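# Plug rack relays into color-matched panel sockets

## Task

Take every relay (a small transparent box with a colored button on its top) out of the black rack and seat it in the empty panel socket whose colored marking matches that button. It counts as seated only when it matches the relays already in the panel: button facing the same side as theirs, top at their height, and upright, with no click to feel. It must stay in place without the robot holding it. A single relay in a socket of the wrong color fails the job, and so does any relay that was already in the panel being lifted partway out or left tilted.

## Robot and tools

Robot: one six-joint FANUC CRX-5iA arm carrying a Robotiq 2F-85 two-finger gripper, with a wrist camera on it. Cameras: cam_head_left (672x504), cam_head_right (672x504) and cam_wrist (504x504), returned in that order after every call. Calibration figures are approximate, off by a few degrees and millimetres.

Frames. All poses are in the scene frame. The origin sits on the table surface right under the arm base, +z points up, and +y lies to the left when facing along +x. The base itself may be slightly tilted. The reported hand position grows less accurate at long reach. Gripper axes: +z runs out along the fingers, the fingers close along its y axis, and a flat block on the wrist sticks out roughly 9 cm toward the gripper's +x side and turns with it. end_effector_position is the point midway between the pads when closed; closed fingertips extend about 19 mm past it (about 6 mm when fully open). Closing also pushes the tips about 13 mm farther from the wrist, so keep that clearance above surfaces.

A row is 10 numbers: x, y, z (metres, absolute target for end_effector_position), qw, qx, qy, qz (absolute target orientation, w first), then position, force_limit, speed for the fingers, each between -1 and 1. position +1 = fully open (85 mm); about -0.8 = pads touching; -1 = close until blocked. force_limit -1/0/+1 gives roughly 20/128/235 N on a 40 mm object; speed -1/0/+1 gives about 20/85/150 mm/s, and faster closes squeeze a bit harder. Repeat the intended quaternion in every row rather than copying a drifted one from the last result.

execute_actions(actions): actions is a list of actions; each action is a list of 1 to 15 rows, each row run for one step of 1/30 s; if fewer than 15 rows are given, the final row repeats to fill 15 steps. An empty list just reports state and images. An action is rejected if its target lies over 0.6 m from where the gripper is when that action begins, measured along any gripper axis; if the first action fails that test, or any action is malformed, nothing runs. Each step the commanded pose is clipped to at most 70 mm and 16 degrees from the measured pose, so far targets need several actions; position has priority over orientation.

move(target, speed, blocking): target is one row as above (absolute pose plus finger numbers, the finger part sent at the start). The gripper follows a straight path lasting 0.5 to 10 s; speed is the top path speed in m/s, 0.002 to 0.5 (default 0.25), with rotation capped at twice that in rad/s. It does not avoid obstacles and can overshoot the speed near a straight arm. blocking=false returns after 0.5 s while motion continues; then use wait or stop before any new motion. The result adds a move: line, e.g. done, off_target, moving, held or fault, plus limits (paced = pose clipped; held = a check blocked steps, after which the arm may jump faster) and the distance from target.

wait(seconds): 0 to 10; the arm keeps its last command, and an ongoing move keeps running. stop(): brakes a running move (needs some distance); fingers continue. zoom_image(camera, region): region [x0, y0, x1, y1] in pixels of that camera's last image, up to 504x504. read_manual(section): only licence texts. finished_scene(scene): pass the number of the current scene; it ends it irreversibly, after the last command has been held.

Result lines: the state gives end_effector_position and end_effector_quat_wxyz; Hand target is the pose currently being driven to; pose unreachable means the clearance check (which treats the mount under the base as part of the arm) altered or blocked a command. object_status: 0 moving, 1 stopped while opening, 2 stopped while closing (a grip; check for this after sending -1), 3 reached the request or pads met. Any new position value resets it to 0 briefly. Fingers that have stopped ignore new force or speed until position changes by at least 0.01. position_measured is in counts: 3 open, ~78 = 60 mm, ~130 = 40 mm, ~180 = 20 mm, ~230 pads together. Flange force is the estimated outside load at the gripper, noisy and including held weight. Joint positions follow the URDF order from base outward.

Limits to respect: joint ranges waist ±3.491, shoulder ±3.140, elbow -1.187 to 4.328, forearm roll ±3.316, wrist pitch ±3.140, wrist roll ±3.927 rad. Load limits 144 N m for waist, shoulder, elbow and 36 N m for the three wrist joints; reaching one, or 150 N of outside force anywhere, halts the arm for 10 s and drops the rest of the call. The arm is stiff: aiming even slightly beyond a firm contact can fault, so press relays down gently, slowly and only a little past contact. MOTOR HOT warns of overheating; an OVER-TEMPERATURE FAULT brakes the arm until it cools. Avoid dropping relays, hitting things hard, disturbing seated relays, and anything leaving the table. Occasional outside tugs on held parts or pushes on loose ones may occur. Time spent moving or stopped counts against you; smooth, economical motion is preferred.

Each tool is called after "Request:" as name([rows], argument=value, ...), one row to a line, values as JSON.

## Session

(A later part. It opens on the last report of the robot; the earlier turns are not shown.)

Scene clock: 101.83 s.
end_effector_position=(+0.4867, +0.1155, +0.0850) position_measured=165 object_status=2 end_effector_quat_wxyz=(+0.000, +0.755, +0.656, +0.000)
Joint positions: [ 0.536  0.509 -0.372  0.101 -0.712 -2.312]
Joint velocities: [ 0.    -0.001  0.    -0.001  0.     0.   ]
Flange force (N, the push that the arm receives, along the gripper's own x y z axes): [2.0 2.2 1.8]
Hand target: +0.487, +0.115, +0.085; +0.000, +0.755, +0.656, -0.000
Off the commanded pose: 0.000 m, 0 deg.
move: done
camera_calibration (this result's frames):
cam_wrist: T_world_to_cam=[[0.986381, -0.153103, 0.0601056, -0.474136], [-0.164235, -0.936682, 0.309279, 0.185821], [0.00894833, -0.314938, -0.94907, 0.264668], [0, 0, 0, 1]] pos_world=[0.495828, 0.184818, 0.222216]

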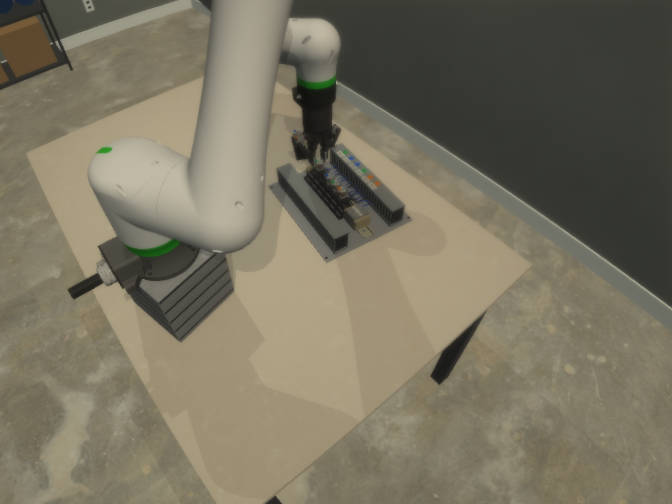

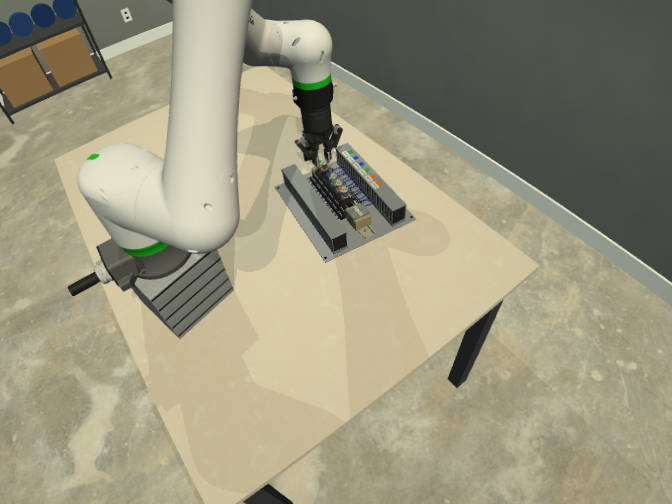

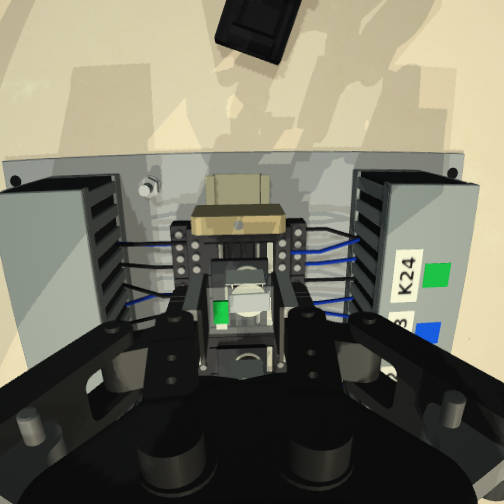

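Request:
move(target=[0.4874, 0.1204, 0.083, 0, 0.7547, 0.6561, 0, -1, -0.5, -0.3], speed=0.01)

Request:
zoom_image(camera="cam_wrist", region=[130, 130, 380, 380])

Scene clock: 106.73 s.
end_effector_position=(+0.4874, +0.1204, +0.0830) position_measured=165 object_status=2 end_effector_quat_wxyz=(+0.000, +0.755, +0.656, -0.000)
Joint positions: [ 0.544  0.517 -0.367  0.101 -0.71  -2.32 ]
Joint velocities: [-0.    -0.    -0.     0.001 -0.001  0.   ]
Flange force (N, the push that the arm receives, along the gripper's own x y z axes): [1.3 -0.9 1.4]
Hand target: +0.487, +0.120, +0.083; +0.000, +0.755, +0.656, -0.000
Off the commanded pose: 0.000 m, 0 deg.
move: done
camera_calibration (this result's frames):
cam_wrist: T_world_to_cam=[[0.986383, -0.153092, 0.0600867, -0.473974], [-0.164219, -0.936679, 0.309296, 0.191138], [0.00893116, -0.314951, -0.949066, 0.264286], [0, 0, 0, 1]] pos_world=[0.496549, 0.18971, 0.220186]

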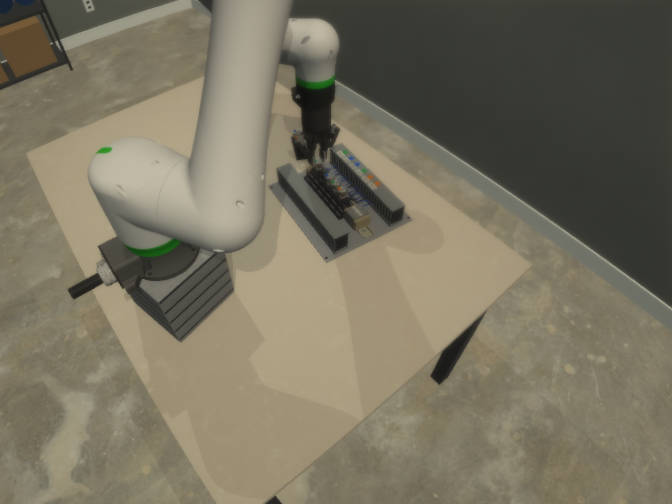

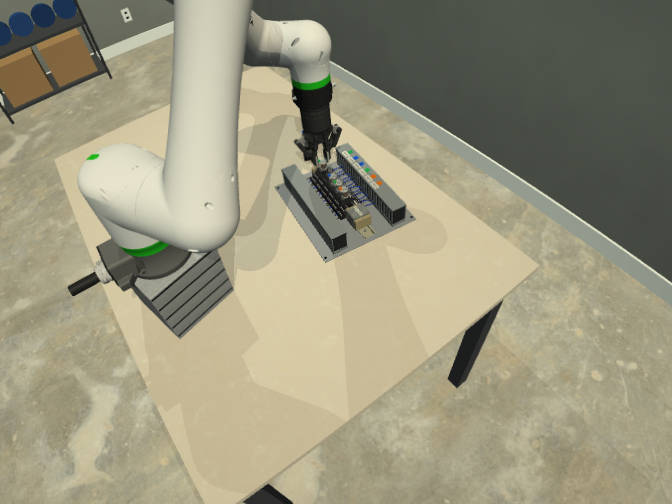

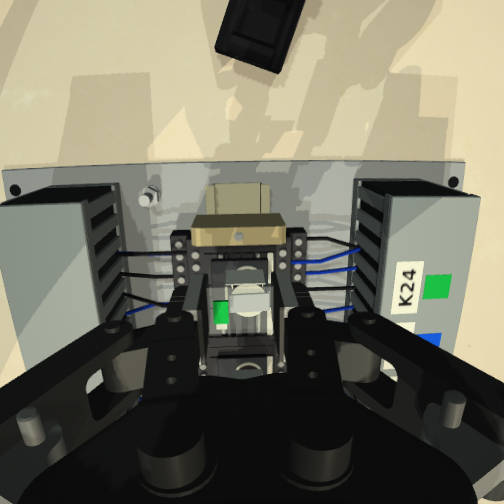

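Region (130, 130, 380, 380) of cam_wrist's 504x504 image, scaled by 2.016, with more detail than that image has.

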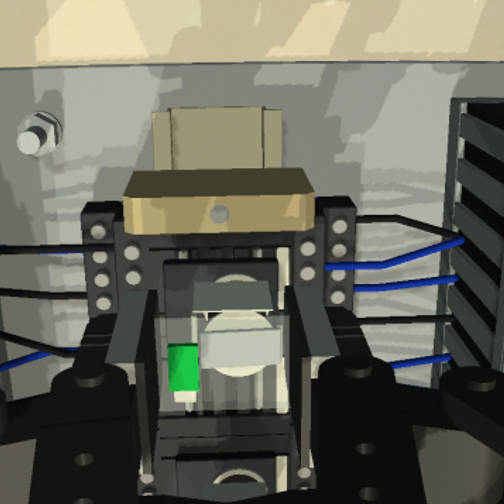

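Request:
move(target=[0.4874, 0.1207, 0.077, 0, 0.7547, 0.6561, 0, -1, -0.5, -0.3], speed=0.004)

Scene clock: 111.20 s.
end_effector_position=(+0.4874, +0.1207, +0.0770) position_measured=165 object_status=2 end_effector_quat_wxyz=(+0.000, +0.755, +0.656, +0.000)
Joint positions: [ 0.544  0.529 -0.368  0.102 -0.697 -2.321]
Joint velocities: [-0.     0.001 -0.     0.001 -0.     0.   ]
Flange force (N, the push that the arm receives, along the gripper's own x y z axes): [3.0 -5.7 -32.9]
Hand target: +0.487, +0.121, +0.077; +0.000, +0.755, +0.656, -0.000
Off the commanded pose: 0.000 m, 0 deg.
move: done
camera_calibration (this result's frames):
cam_wrist: T_world_to_cam=[[0.986381, -0.153085, 0.0601465, -0.473579], [-0.164231, -0.936696, 0.30924, 0.193301], [0.0089989, -0.314906, -0.94908, 0.258688], [0, 0, 0, 1]] pos_world=[0.496547, 0.190029, 0.214223]

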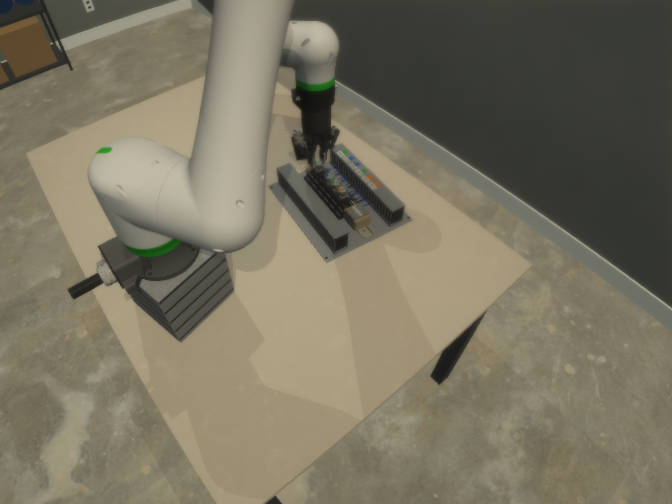

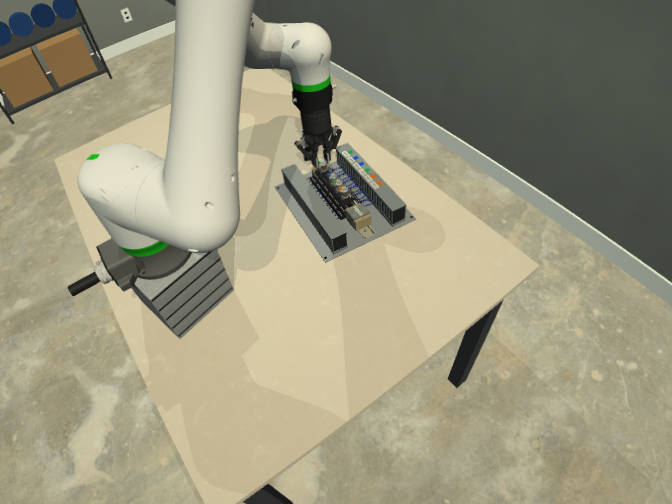

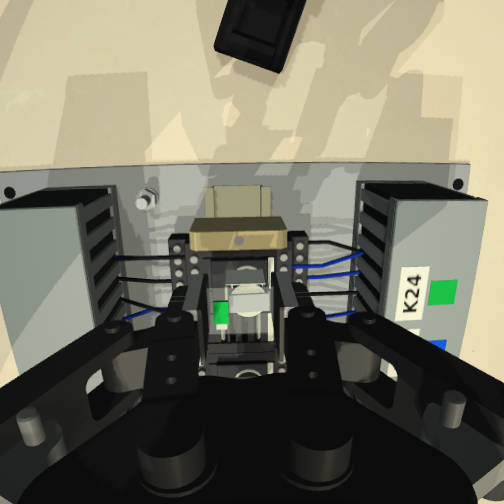

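Request:
move(target=[0.4871, 0.1208, 0.0748, 0, 0.7547, 0.6561, 0, -1, -0.5, -0.3], speed=0.003)

Scene clock: 114.27 s.
end_effector_position=(+0.4871, +0.1208, +0.0748) position_measured=165 object_status=2 end_effector_quat_wxyz=(+0.000, +0.755, +0.656, +0.000)
Joint positions: [ 0.544  0.533 -0.369  0.103 -0.691 -2.322]
Joint velocities: [ 0.     0.    -0.    -0.001  0.     0.   ]
Flange force (N, the push that the arm receives, along the gripper's own x y z axes): [1.4 -1.1 -36.5]
Hand target: +0.487, +0.121, +0.075; +0.000, +0.755, +0.656, -0.000
Off the commanded pose: 0.000 m, 0 deg.
move: done
camera_calibration (this result's frames):
cam_wrist: T_world_to_cam=[[0.986382, -0.153095, 0.0601048, -0.473122], [-0.164227, -0.936686, 0.309273, 0.194009], [0.0089511, -0.314932, -0.949072, 0.256634], [0, 0, 0, 1]] pos_world=[0.496244, 0.190115, 0.211999]

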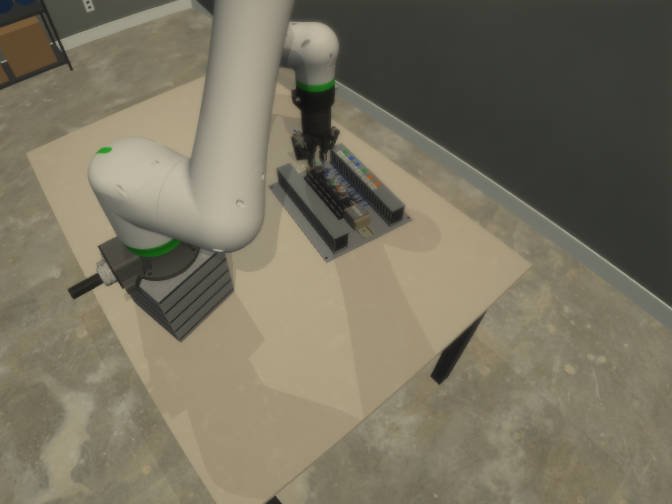

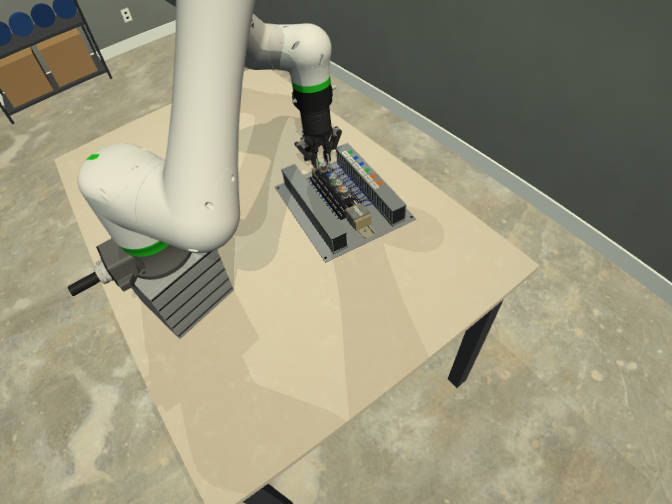

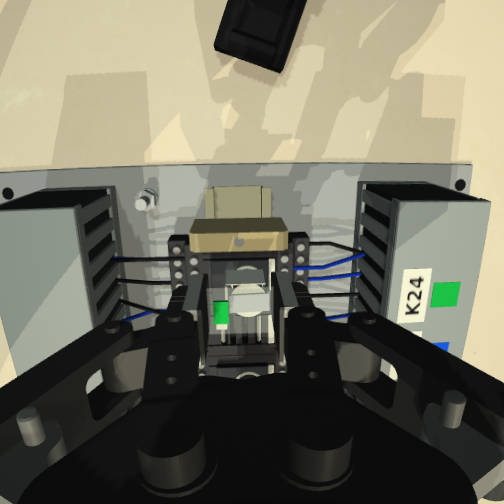

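Request:
move(target=[0.4871, 0.1208, 0.0739, 0, 0.7547, 0.6561, 0, -1, -0.5, -0.3], speed=0.002)

Request:
zoom_image(camera="cam_wrist", region=[130, 130, 380, 380])

Scene clock: 118.67 s.
end_effector_position=(+0.4871, +0.1209, +0.0739) position_measured=165 object_status=2 end_effector_quat_wxyz=(-0.000, +0.755, +0.656, -0.000)
Joint positions: [ 0.544  0.535 -0.37   0.103 -0.689 -2.323]
Joint velocities: [-0.    -0.     0.001  0.002 -0.     0.   ]
Flange force (N, the push that the arm receives, along the gripper's own x y z axes): [2.6 0.8 -32.7]
Hand target: +0.487, +0.121, +0.074; +0.000, +0.755, +0.656, -0.000
Off the commanded pose: 0.000 m, 0 deg.
move: done
camera_calibration (this result's frames):
cam_wrist: T_world_to_cam=[[0.986406, -0.152961, 0.0600542, -0.473035], [-0.164084, -0.936706, 0.309287, 0.194285], [0.00894429, -0.314936, -0.949071, 0.255779], [0, 0, 0, 1]] pos_world=[0.496196, 0.190186, 0.211071]

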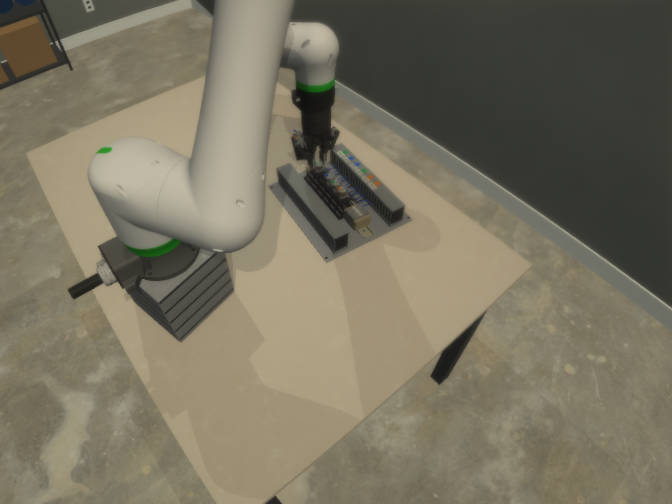

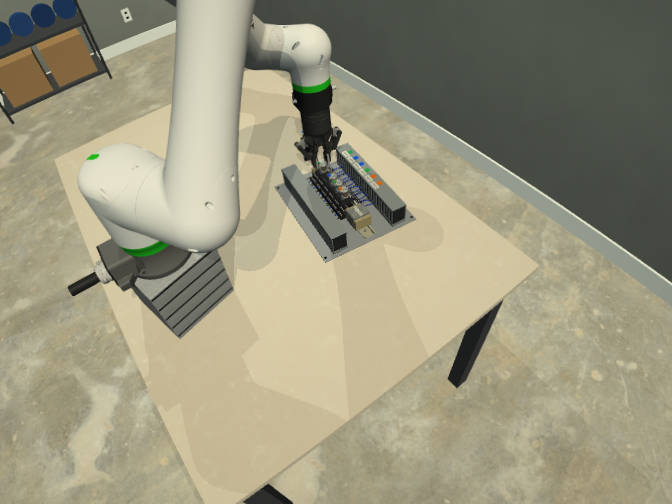

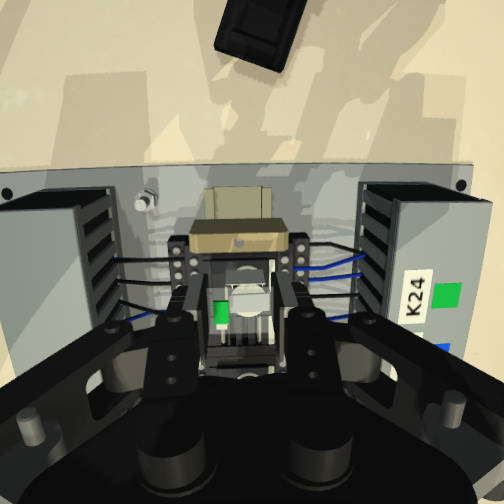

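Region (130, 130, 380, 380) of cam_wrist's 504x504 image, scaled by 2.016, with more detail than that image has.

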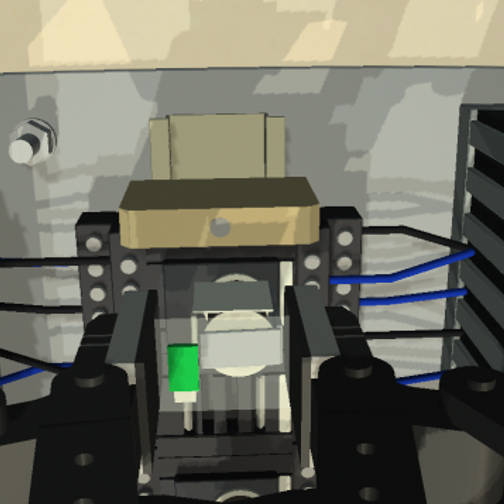

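No slip. Continue.

Request:
move(target=[0.4871, 0.1208, 0.0733, 0, 0.7547, 0.6561, 0, -1, -0.5, -0.3], speed=0.002)

Scene clock: 121.40 s.
end_effector_position=(+0.4872, +0.1208, +0.0734) position_measured=165 object_status=2 end_effector_quat_wxyz=(+0.000, +0.755, +0.656, +0.000)
Joint positions: [ 0.544  0.536 -0.37   0.103 -0.688 -2.323]
Joint velocities: [ 0. -0. -0.  0. -0. -0.]
Flange force (N, the push that the arm receives, along the gripper's own x y z axes): [5.0 -7.1 -57.3]
Hand target: +0.487, +0.121, +0.073; +0.000, +0.755, +0.656, +0.000
Off the commanded pose: 0.000 m, 0 deg.
move: done
camera_calibration (this result's frames):
cam_wrist: T_world_to_cam=[[0.986378, -0.153082, 0.060199, -0.473074], [-0.164244, -0.936713, 0.30918, 0.194522], [0.00905926, -0.314855, -0.949096, 0.255215], [0, 0, 0, 1]] pos_world=[0.496267, 0.190148, 0.21056]

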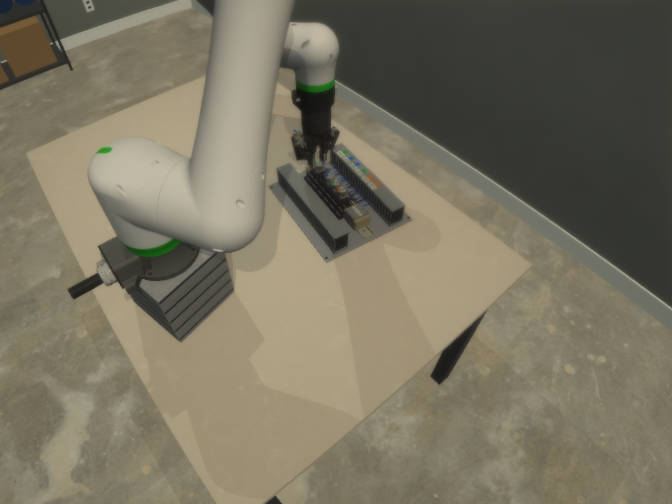

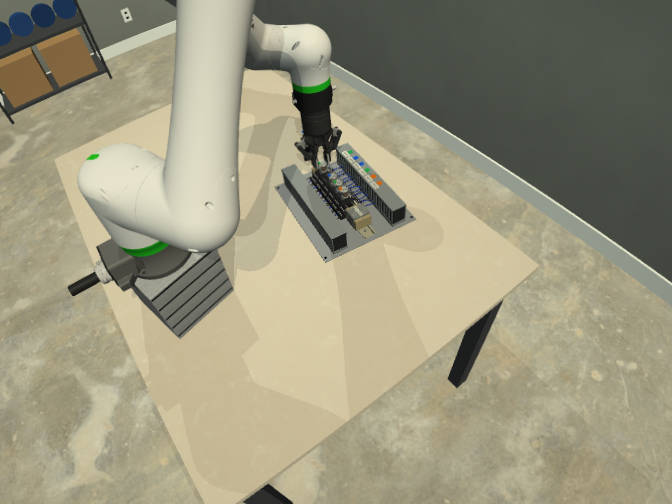

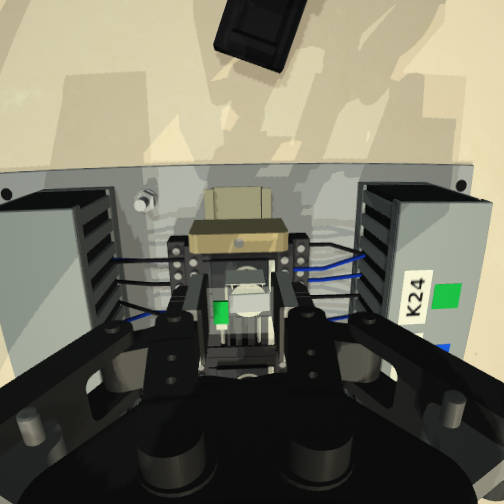

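Request:
move(target=[0.4871, 0.1208, 0.0738, 0, 0.7547, 0.6561, 0, 0.1, -0.5, 0], speed=0.005)

Request:
move(target=[0.4871, 0.1208, 0.11, 0, 0.7547, 0.6561, 0, 0.1, -0.5, 0], speed=0.08)

Request:
move(target=[0.534, 0.269, 0.08, 0, 0.8526, 0.5225, 0, 0.1, -0.5, 0], speed=0.2)

Request:
move(target=[0.534, 0.269, 0.062, 0, 0.8526, 0.5225, 0, 0.1, -0.5, 0], speed=0.04)

Request:
zoom_image(camera="cam_wrist", region=[130, 130, 380, 380])

Scene clock: 129.13 s.
end_effector_position=(+0.4871, +0.1208, +0.0738) position_measured=117 object_status=3 end_effector_quat_wxyz=(+0.000, +0.755, +0.656, -0.000)
Joint positions: [ 0.544  0.535 -0.37   0.103 -0.689 -2.323]
Joint velocities: [ 0.001  0.001 -0.    -0.     0.    -0.   ]
Flange force (N, the push that the arm receives, along the gripper's own x y z axes): [1.5 2.0 0.9]
Hand target: +0.487, +0.121, +0.074; +0.000, +0.755, +0.656, +0.000
Off the commanded pose: 0.000 m, 0 deg.
move: done
camera_calibration (this result's frames):
cam_wrist: T_world_to_cam=[[0.986371, -0.153193, 0.0600367, -0.473009], [-0.164299, -0.936656, 0.309324, 0.194336], [0.00884742, -0.314972, -0.94906, 0.255698], [0, 0, 0, 1]] pos_world=[0.49623, 0.190102, 0.210958]

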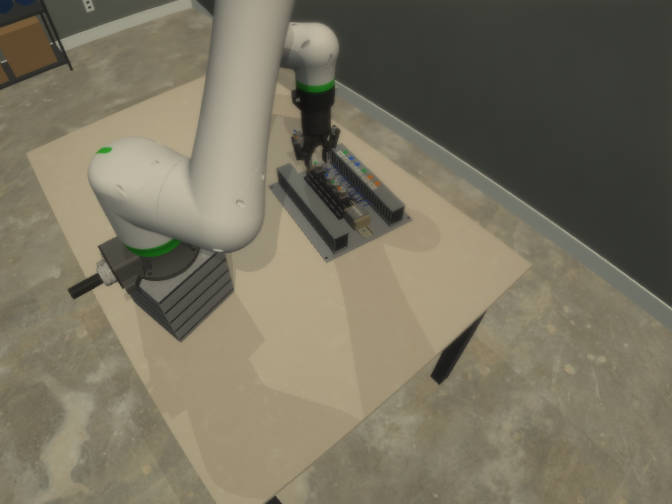

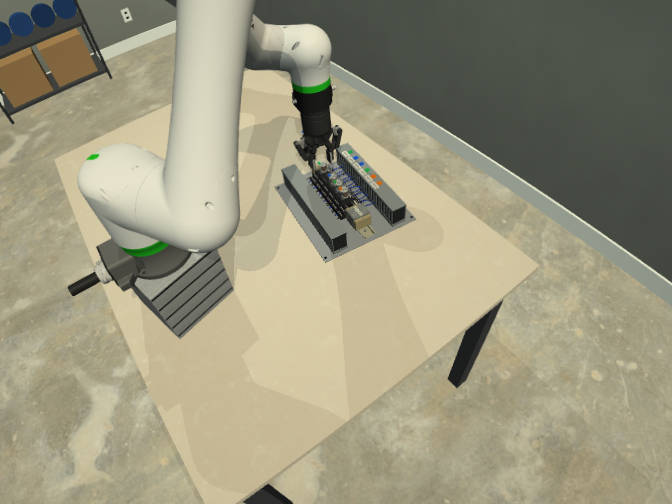

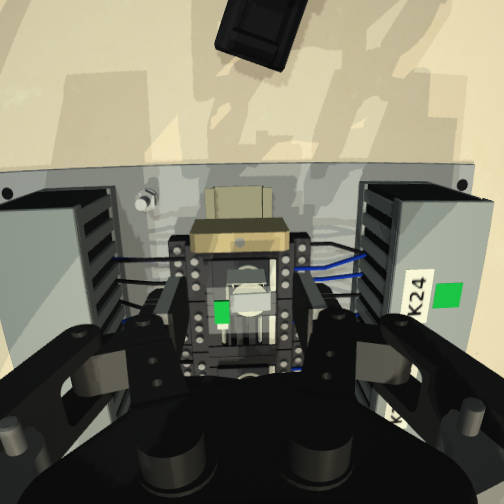

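Scene clock: 129.87 s.
end_effector_position=(+0.4871, +0.1208, +0.1099) position_measured=117 object_status=3 end_effector_quat_wxyz=(-0.000, +0.755, +0.656, -0.000)
Joint positions: [ 0.549  0.466 -0.358  0.094 -0.77  -2.316]
Joint velocities: [-0.    -0.     0.     0.     0.001 -0.   ]
Flange force (N, the push that the arm receives, along the gripper's own x y z axes): [0.9 -0.9 0.5]
Hand target: +0.487, +0.121, +0.110; -0.000, +0.755, +0.656, +0.000
Off the commanded pose: 0.000 m, 0 deg.
move: done
camera_calibration (this result's frames):
cam_wrist: T_world_to_cam=[[0.986397, -0.153054, 0.0599614, -0.475196], [-0.164143, -0.936701, 0.309272, 0.183142], [0.00883063, -0.314907, -0.949081, 0.290012], [0, 0, 0, 1]] pos_world=[0.496233, 0.190145, 0.247097]

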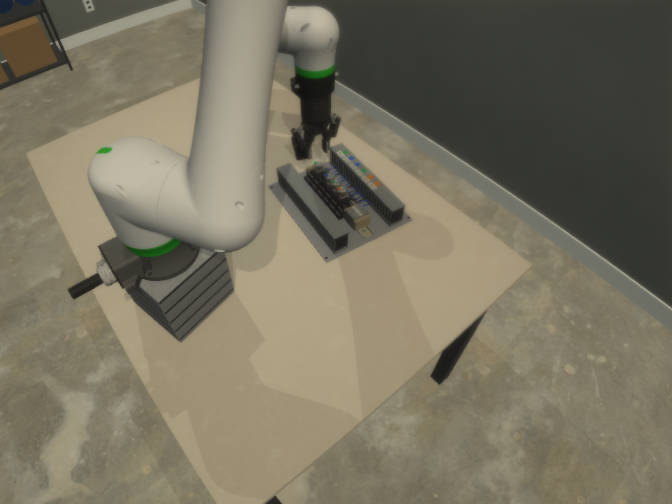

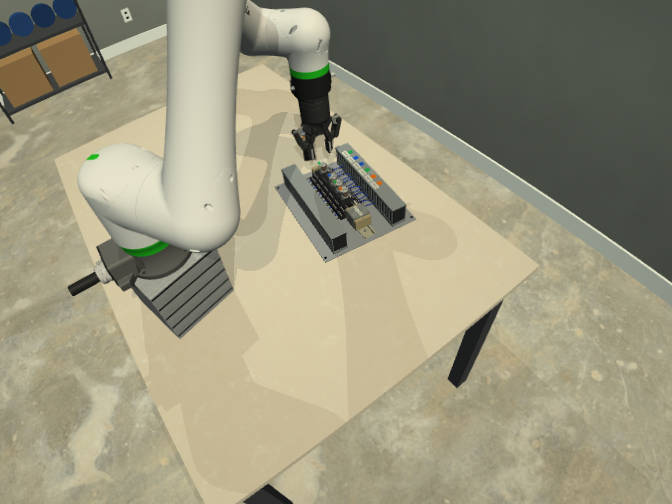

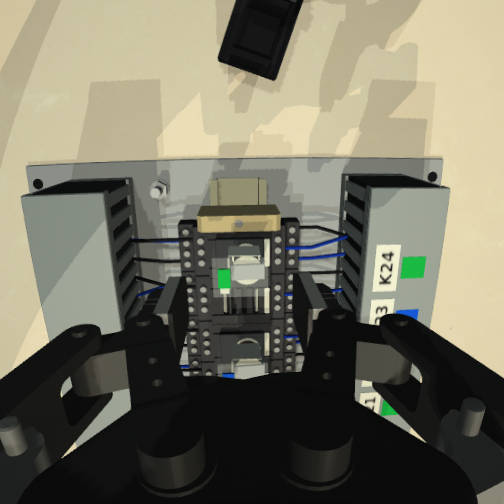

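Scene clock: 131.07 s.
end_effector_position=(+0.5346, +0.2686, +0.0800) position_measured=117 object_status=3 end_effector_quat_wxyz=(+0.000, +0.853, +0.523, +0.000)
Joint positions: [ 0.718  0.717 -0.046  0.083 -0.842 -2.804]
Joint velocities: [ 0.     0.001  0.001  0.001 -0.001 -0.   ]
Flange force (N, the push that the arm receives, along the gripper's own x y z axes): [1.1 0.5 -0.2]
Hand target: +0.535, +0.269, +0.080; +0.000, +0.853, +0.523, -0.000
Off the commanded pose: 0.001 m, 0 deg.
move: done
camera_calibration (this result's frames):
cam_wrist: T_world_to_cam=[[0.882778, -0.465871, 0.0605528, -0.358301], [-0.460327, -0.832042, 0.309524, 0.468848], [-0.0938156, -0.301115, -0.948962, 0.358939], [0, 0, 0, 1]] pos_world=[0.565798, 0.331261, 0.217195]

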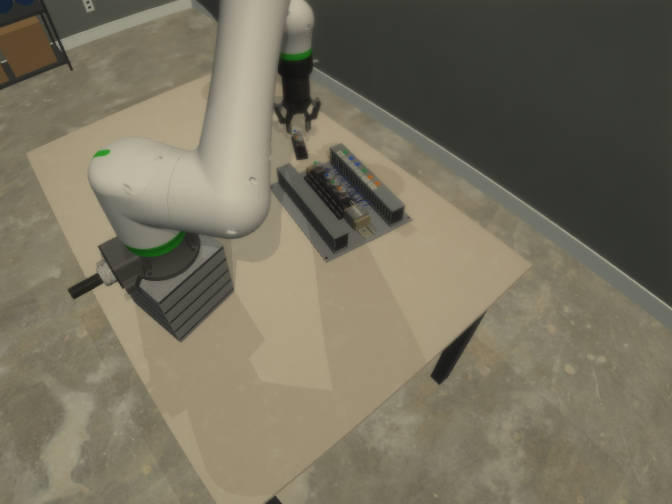

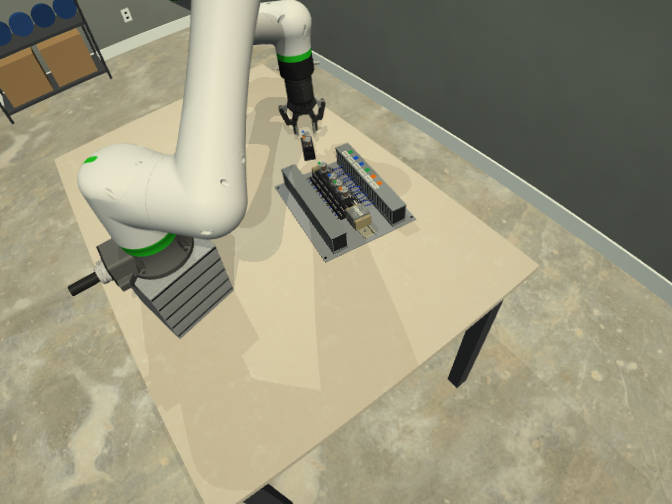

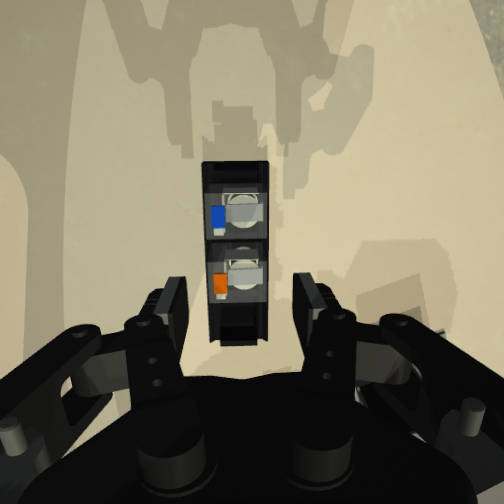

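Scene clock: 131.80 s.
end_effector_position=(+0.5340, +0.2690, +0.0620) position_measured=117 object_status=3 end_effector_quat_wxyz=(+0.000, +0.853, +0.523, +0.000)
Joint positions: [ 0.717  0.745 -0.05   0.084 -0.809 -2.806]
Joint velocities: [ 0.     0.    -0.001  0.    -0.     0.   ]
Flange force (N, the push that the arm receives, along the gripper's own x y z axes): [-0.3 0.4 -0.6]
Hand target: +0.534, +0.269, +0.062; +0.000, +0.853, +0.523, +0.000
Off the commanded pose: 0.000 m, 0 deg.
move: done
camera_calibration (this result's frames):
cam_wrist: T_world_to_cam=[[0.882785, -0.465915, 0.0601069, -0.356444], [-0.460261, -0.832173, 0.309269, 0.474446], [-0.094074, -0.300683, -0.949073, 0.34194], [0, 0, 0, 1]] pos_world=[0.5652, 0.331564, 0.199219]

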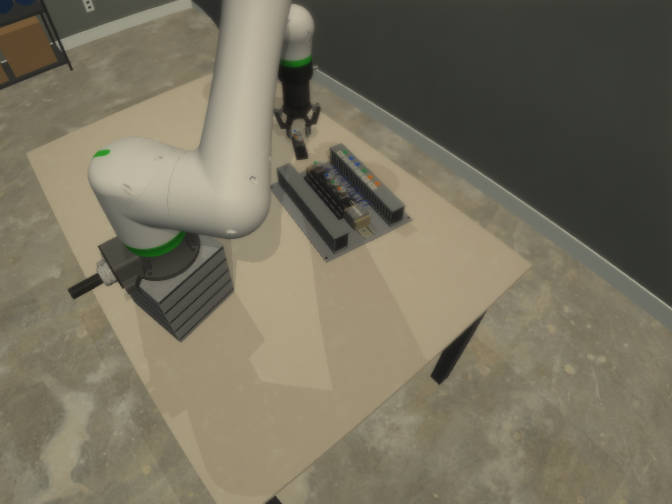

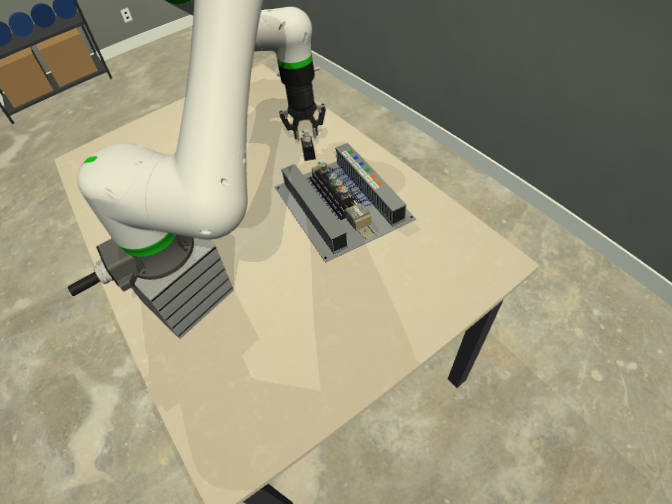

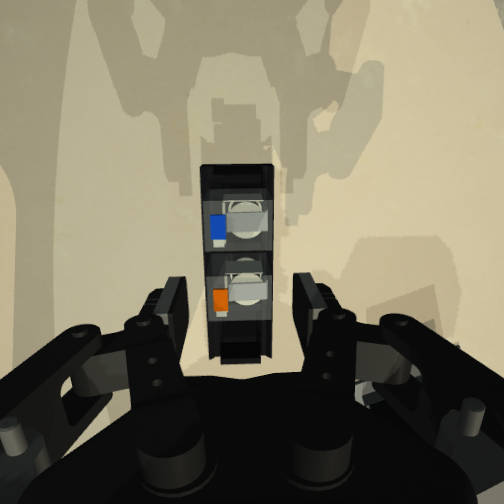

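Region (130, 130, 380, 380) of cam_wrist's 504x504 image, scaled by 2.016, with more detail than that image has.

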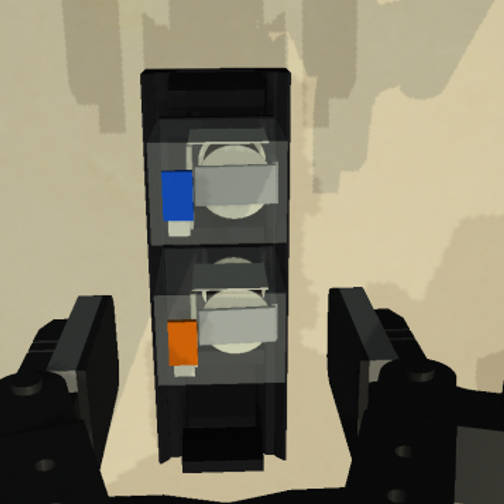

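Request:
move(target=[0.534, 0.2703, 0.053, 0, 0.8526, 0.5225, 0, 0.1, -0.5, 0], speed=0.02)

Request:
zoom_image(camera="cam_wrist", region=[130, 130, 380, 380])

Scene clock: 140.70 s.
end_effector_position=(+0.5340, +0.2703, +0.0530) position_measured=117 object_status=3 end_effector_quat_wxyz=(+0.000, +0.853, +0.523, +0.000)
Joint positions: [ 0.718  0.762 -0.048  0.086 -0.794 -2.809]
Joint velocities: [-0.     0.     0.     0.001 -0.    -0.   ]
Flange force (N, the push that the arm receives, along the gripper's own x y z axes): [-0.4 0.0 0.6]
Hand target: +0.534, +0.270, +0.053; +0.000, +0.853, +0.523, +0.000
Off the commanded pose: 0.000 m, 0 deg.
move: done
camera_calibration (this result's frames):
cam_wrist: T_world_to_cam=[[0.882786, -0.465915, 0.060094, -0.355302], [-0.460257, -0.832177, 0.309266, 0.478323], [-0.094083, -0.300675, -0.949075, 0.333781], [0, 0, 0, 1]] pos_world=[0.56521, 0.332869, 0.190205]

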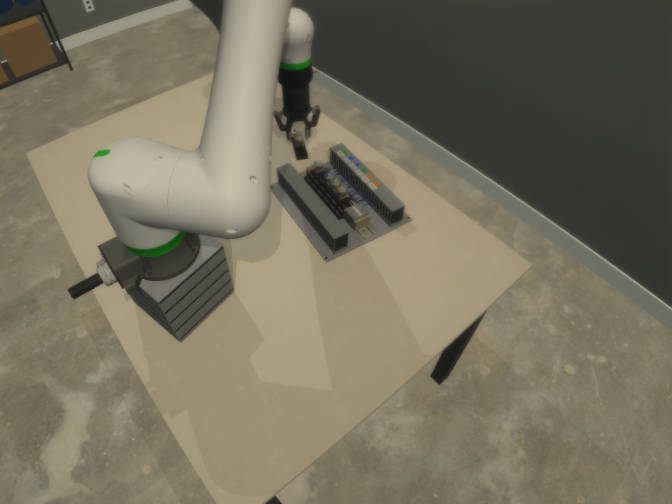

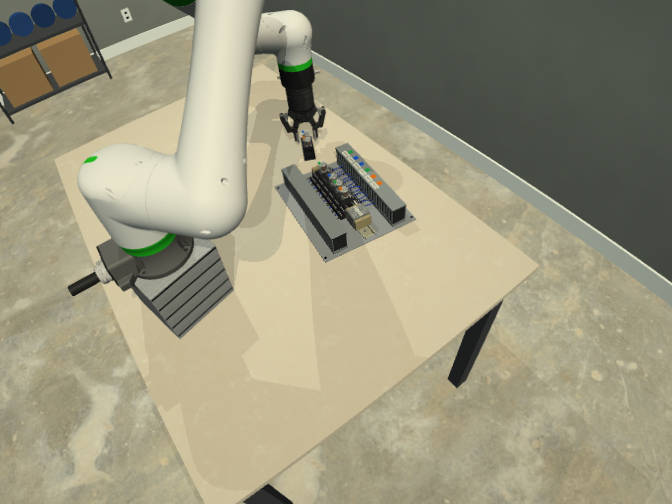

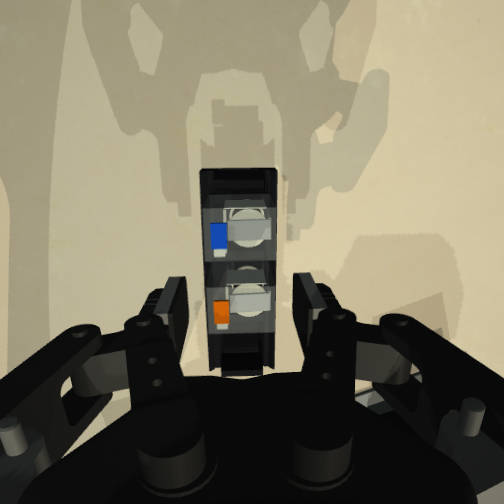

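Region (130, 130, 380, 380) of cam_wrist's 504x504 image, scaled by 2.016, with more detail than that image has.

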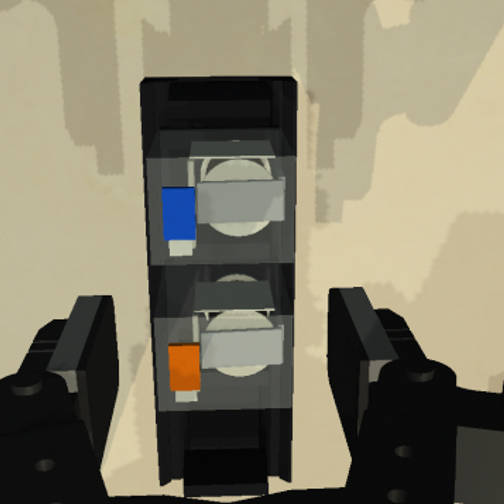

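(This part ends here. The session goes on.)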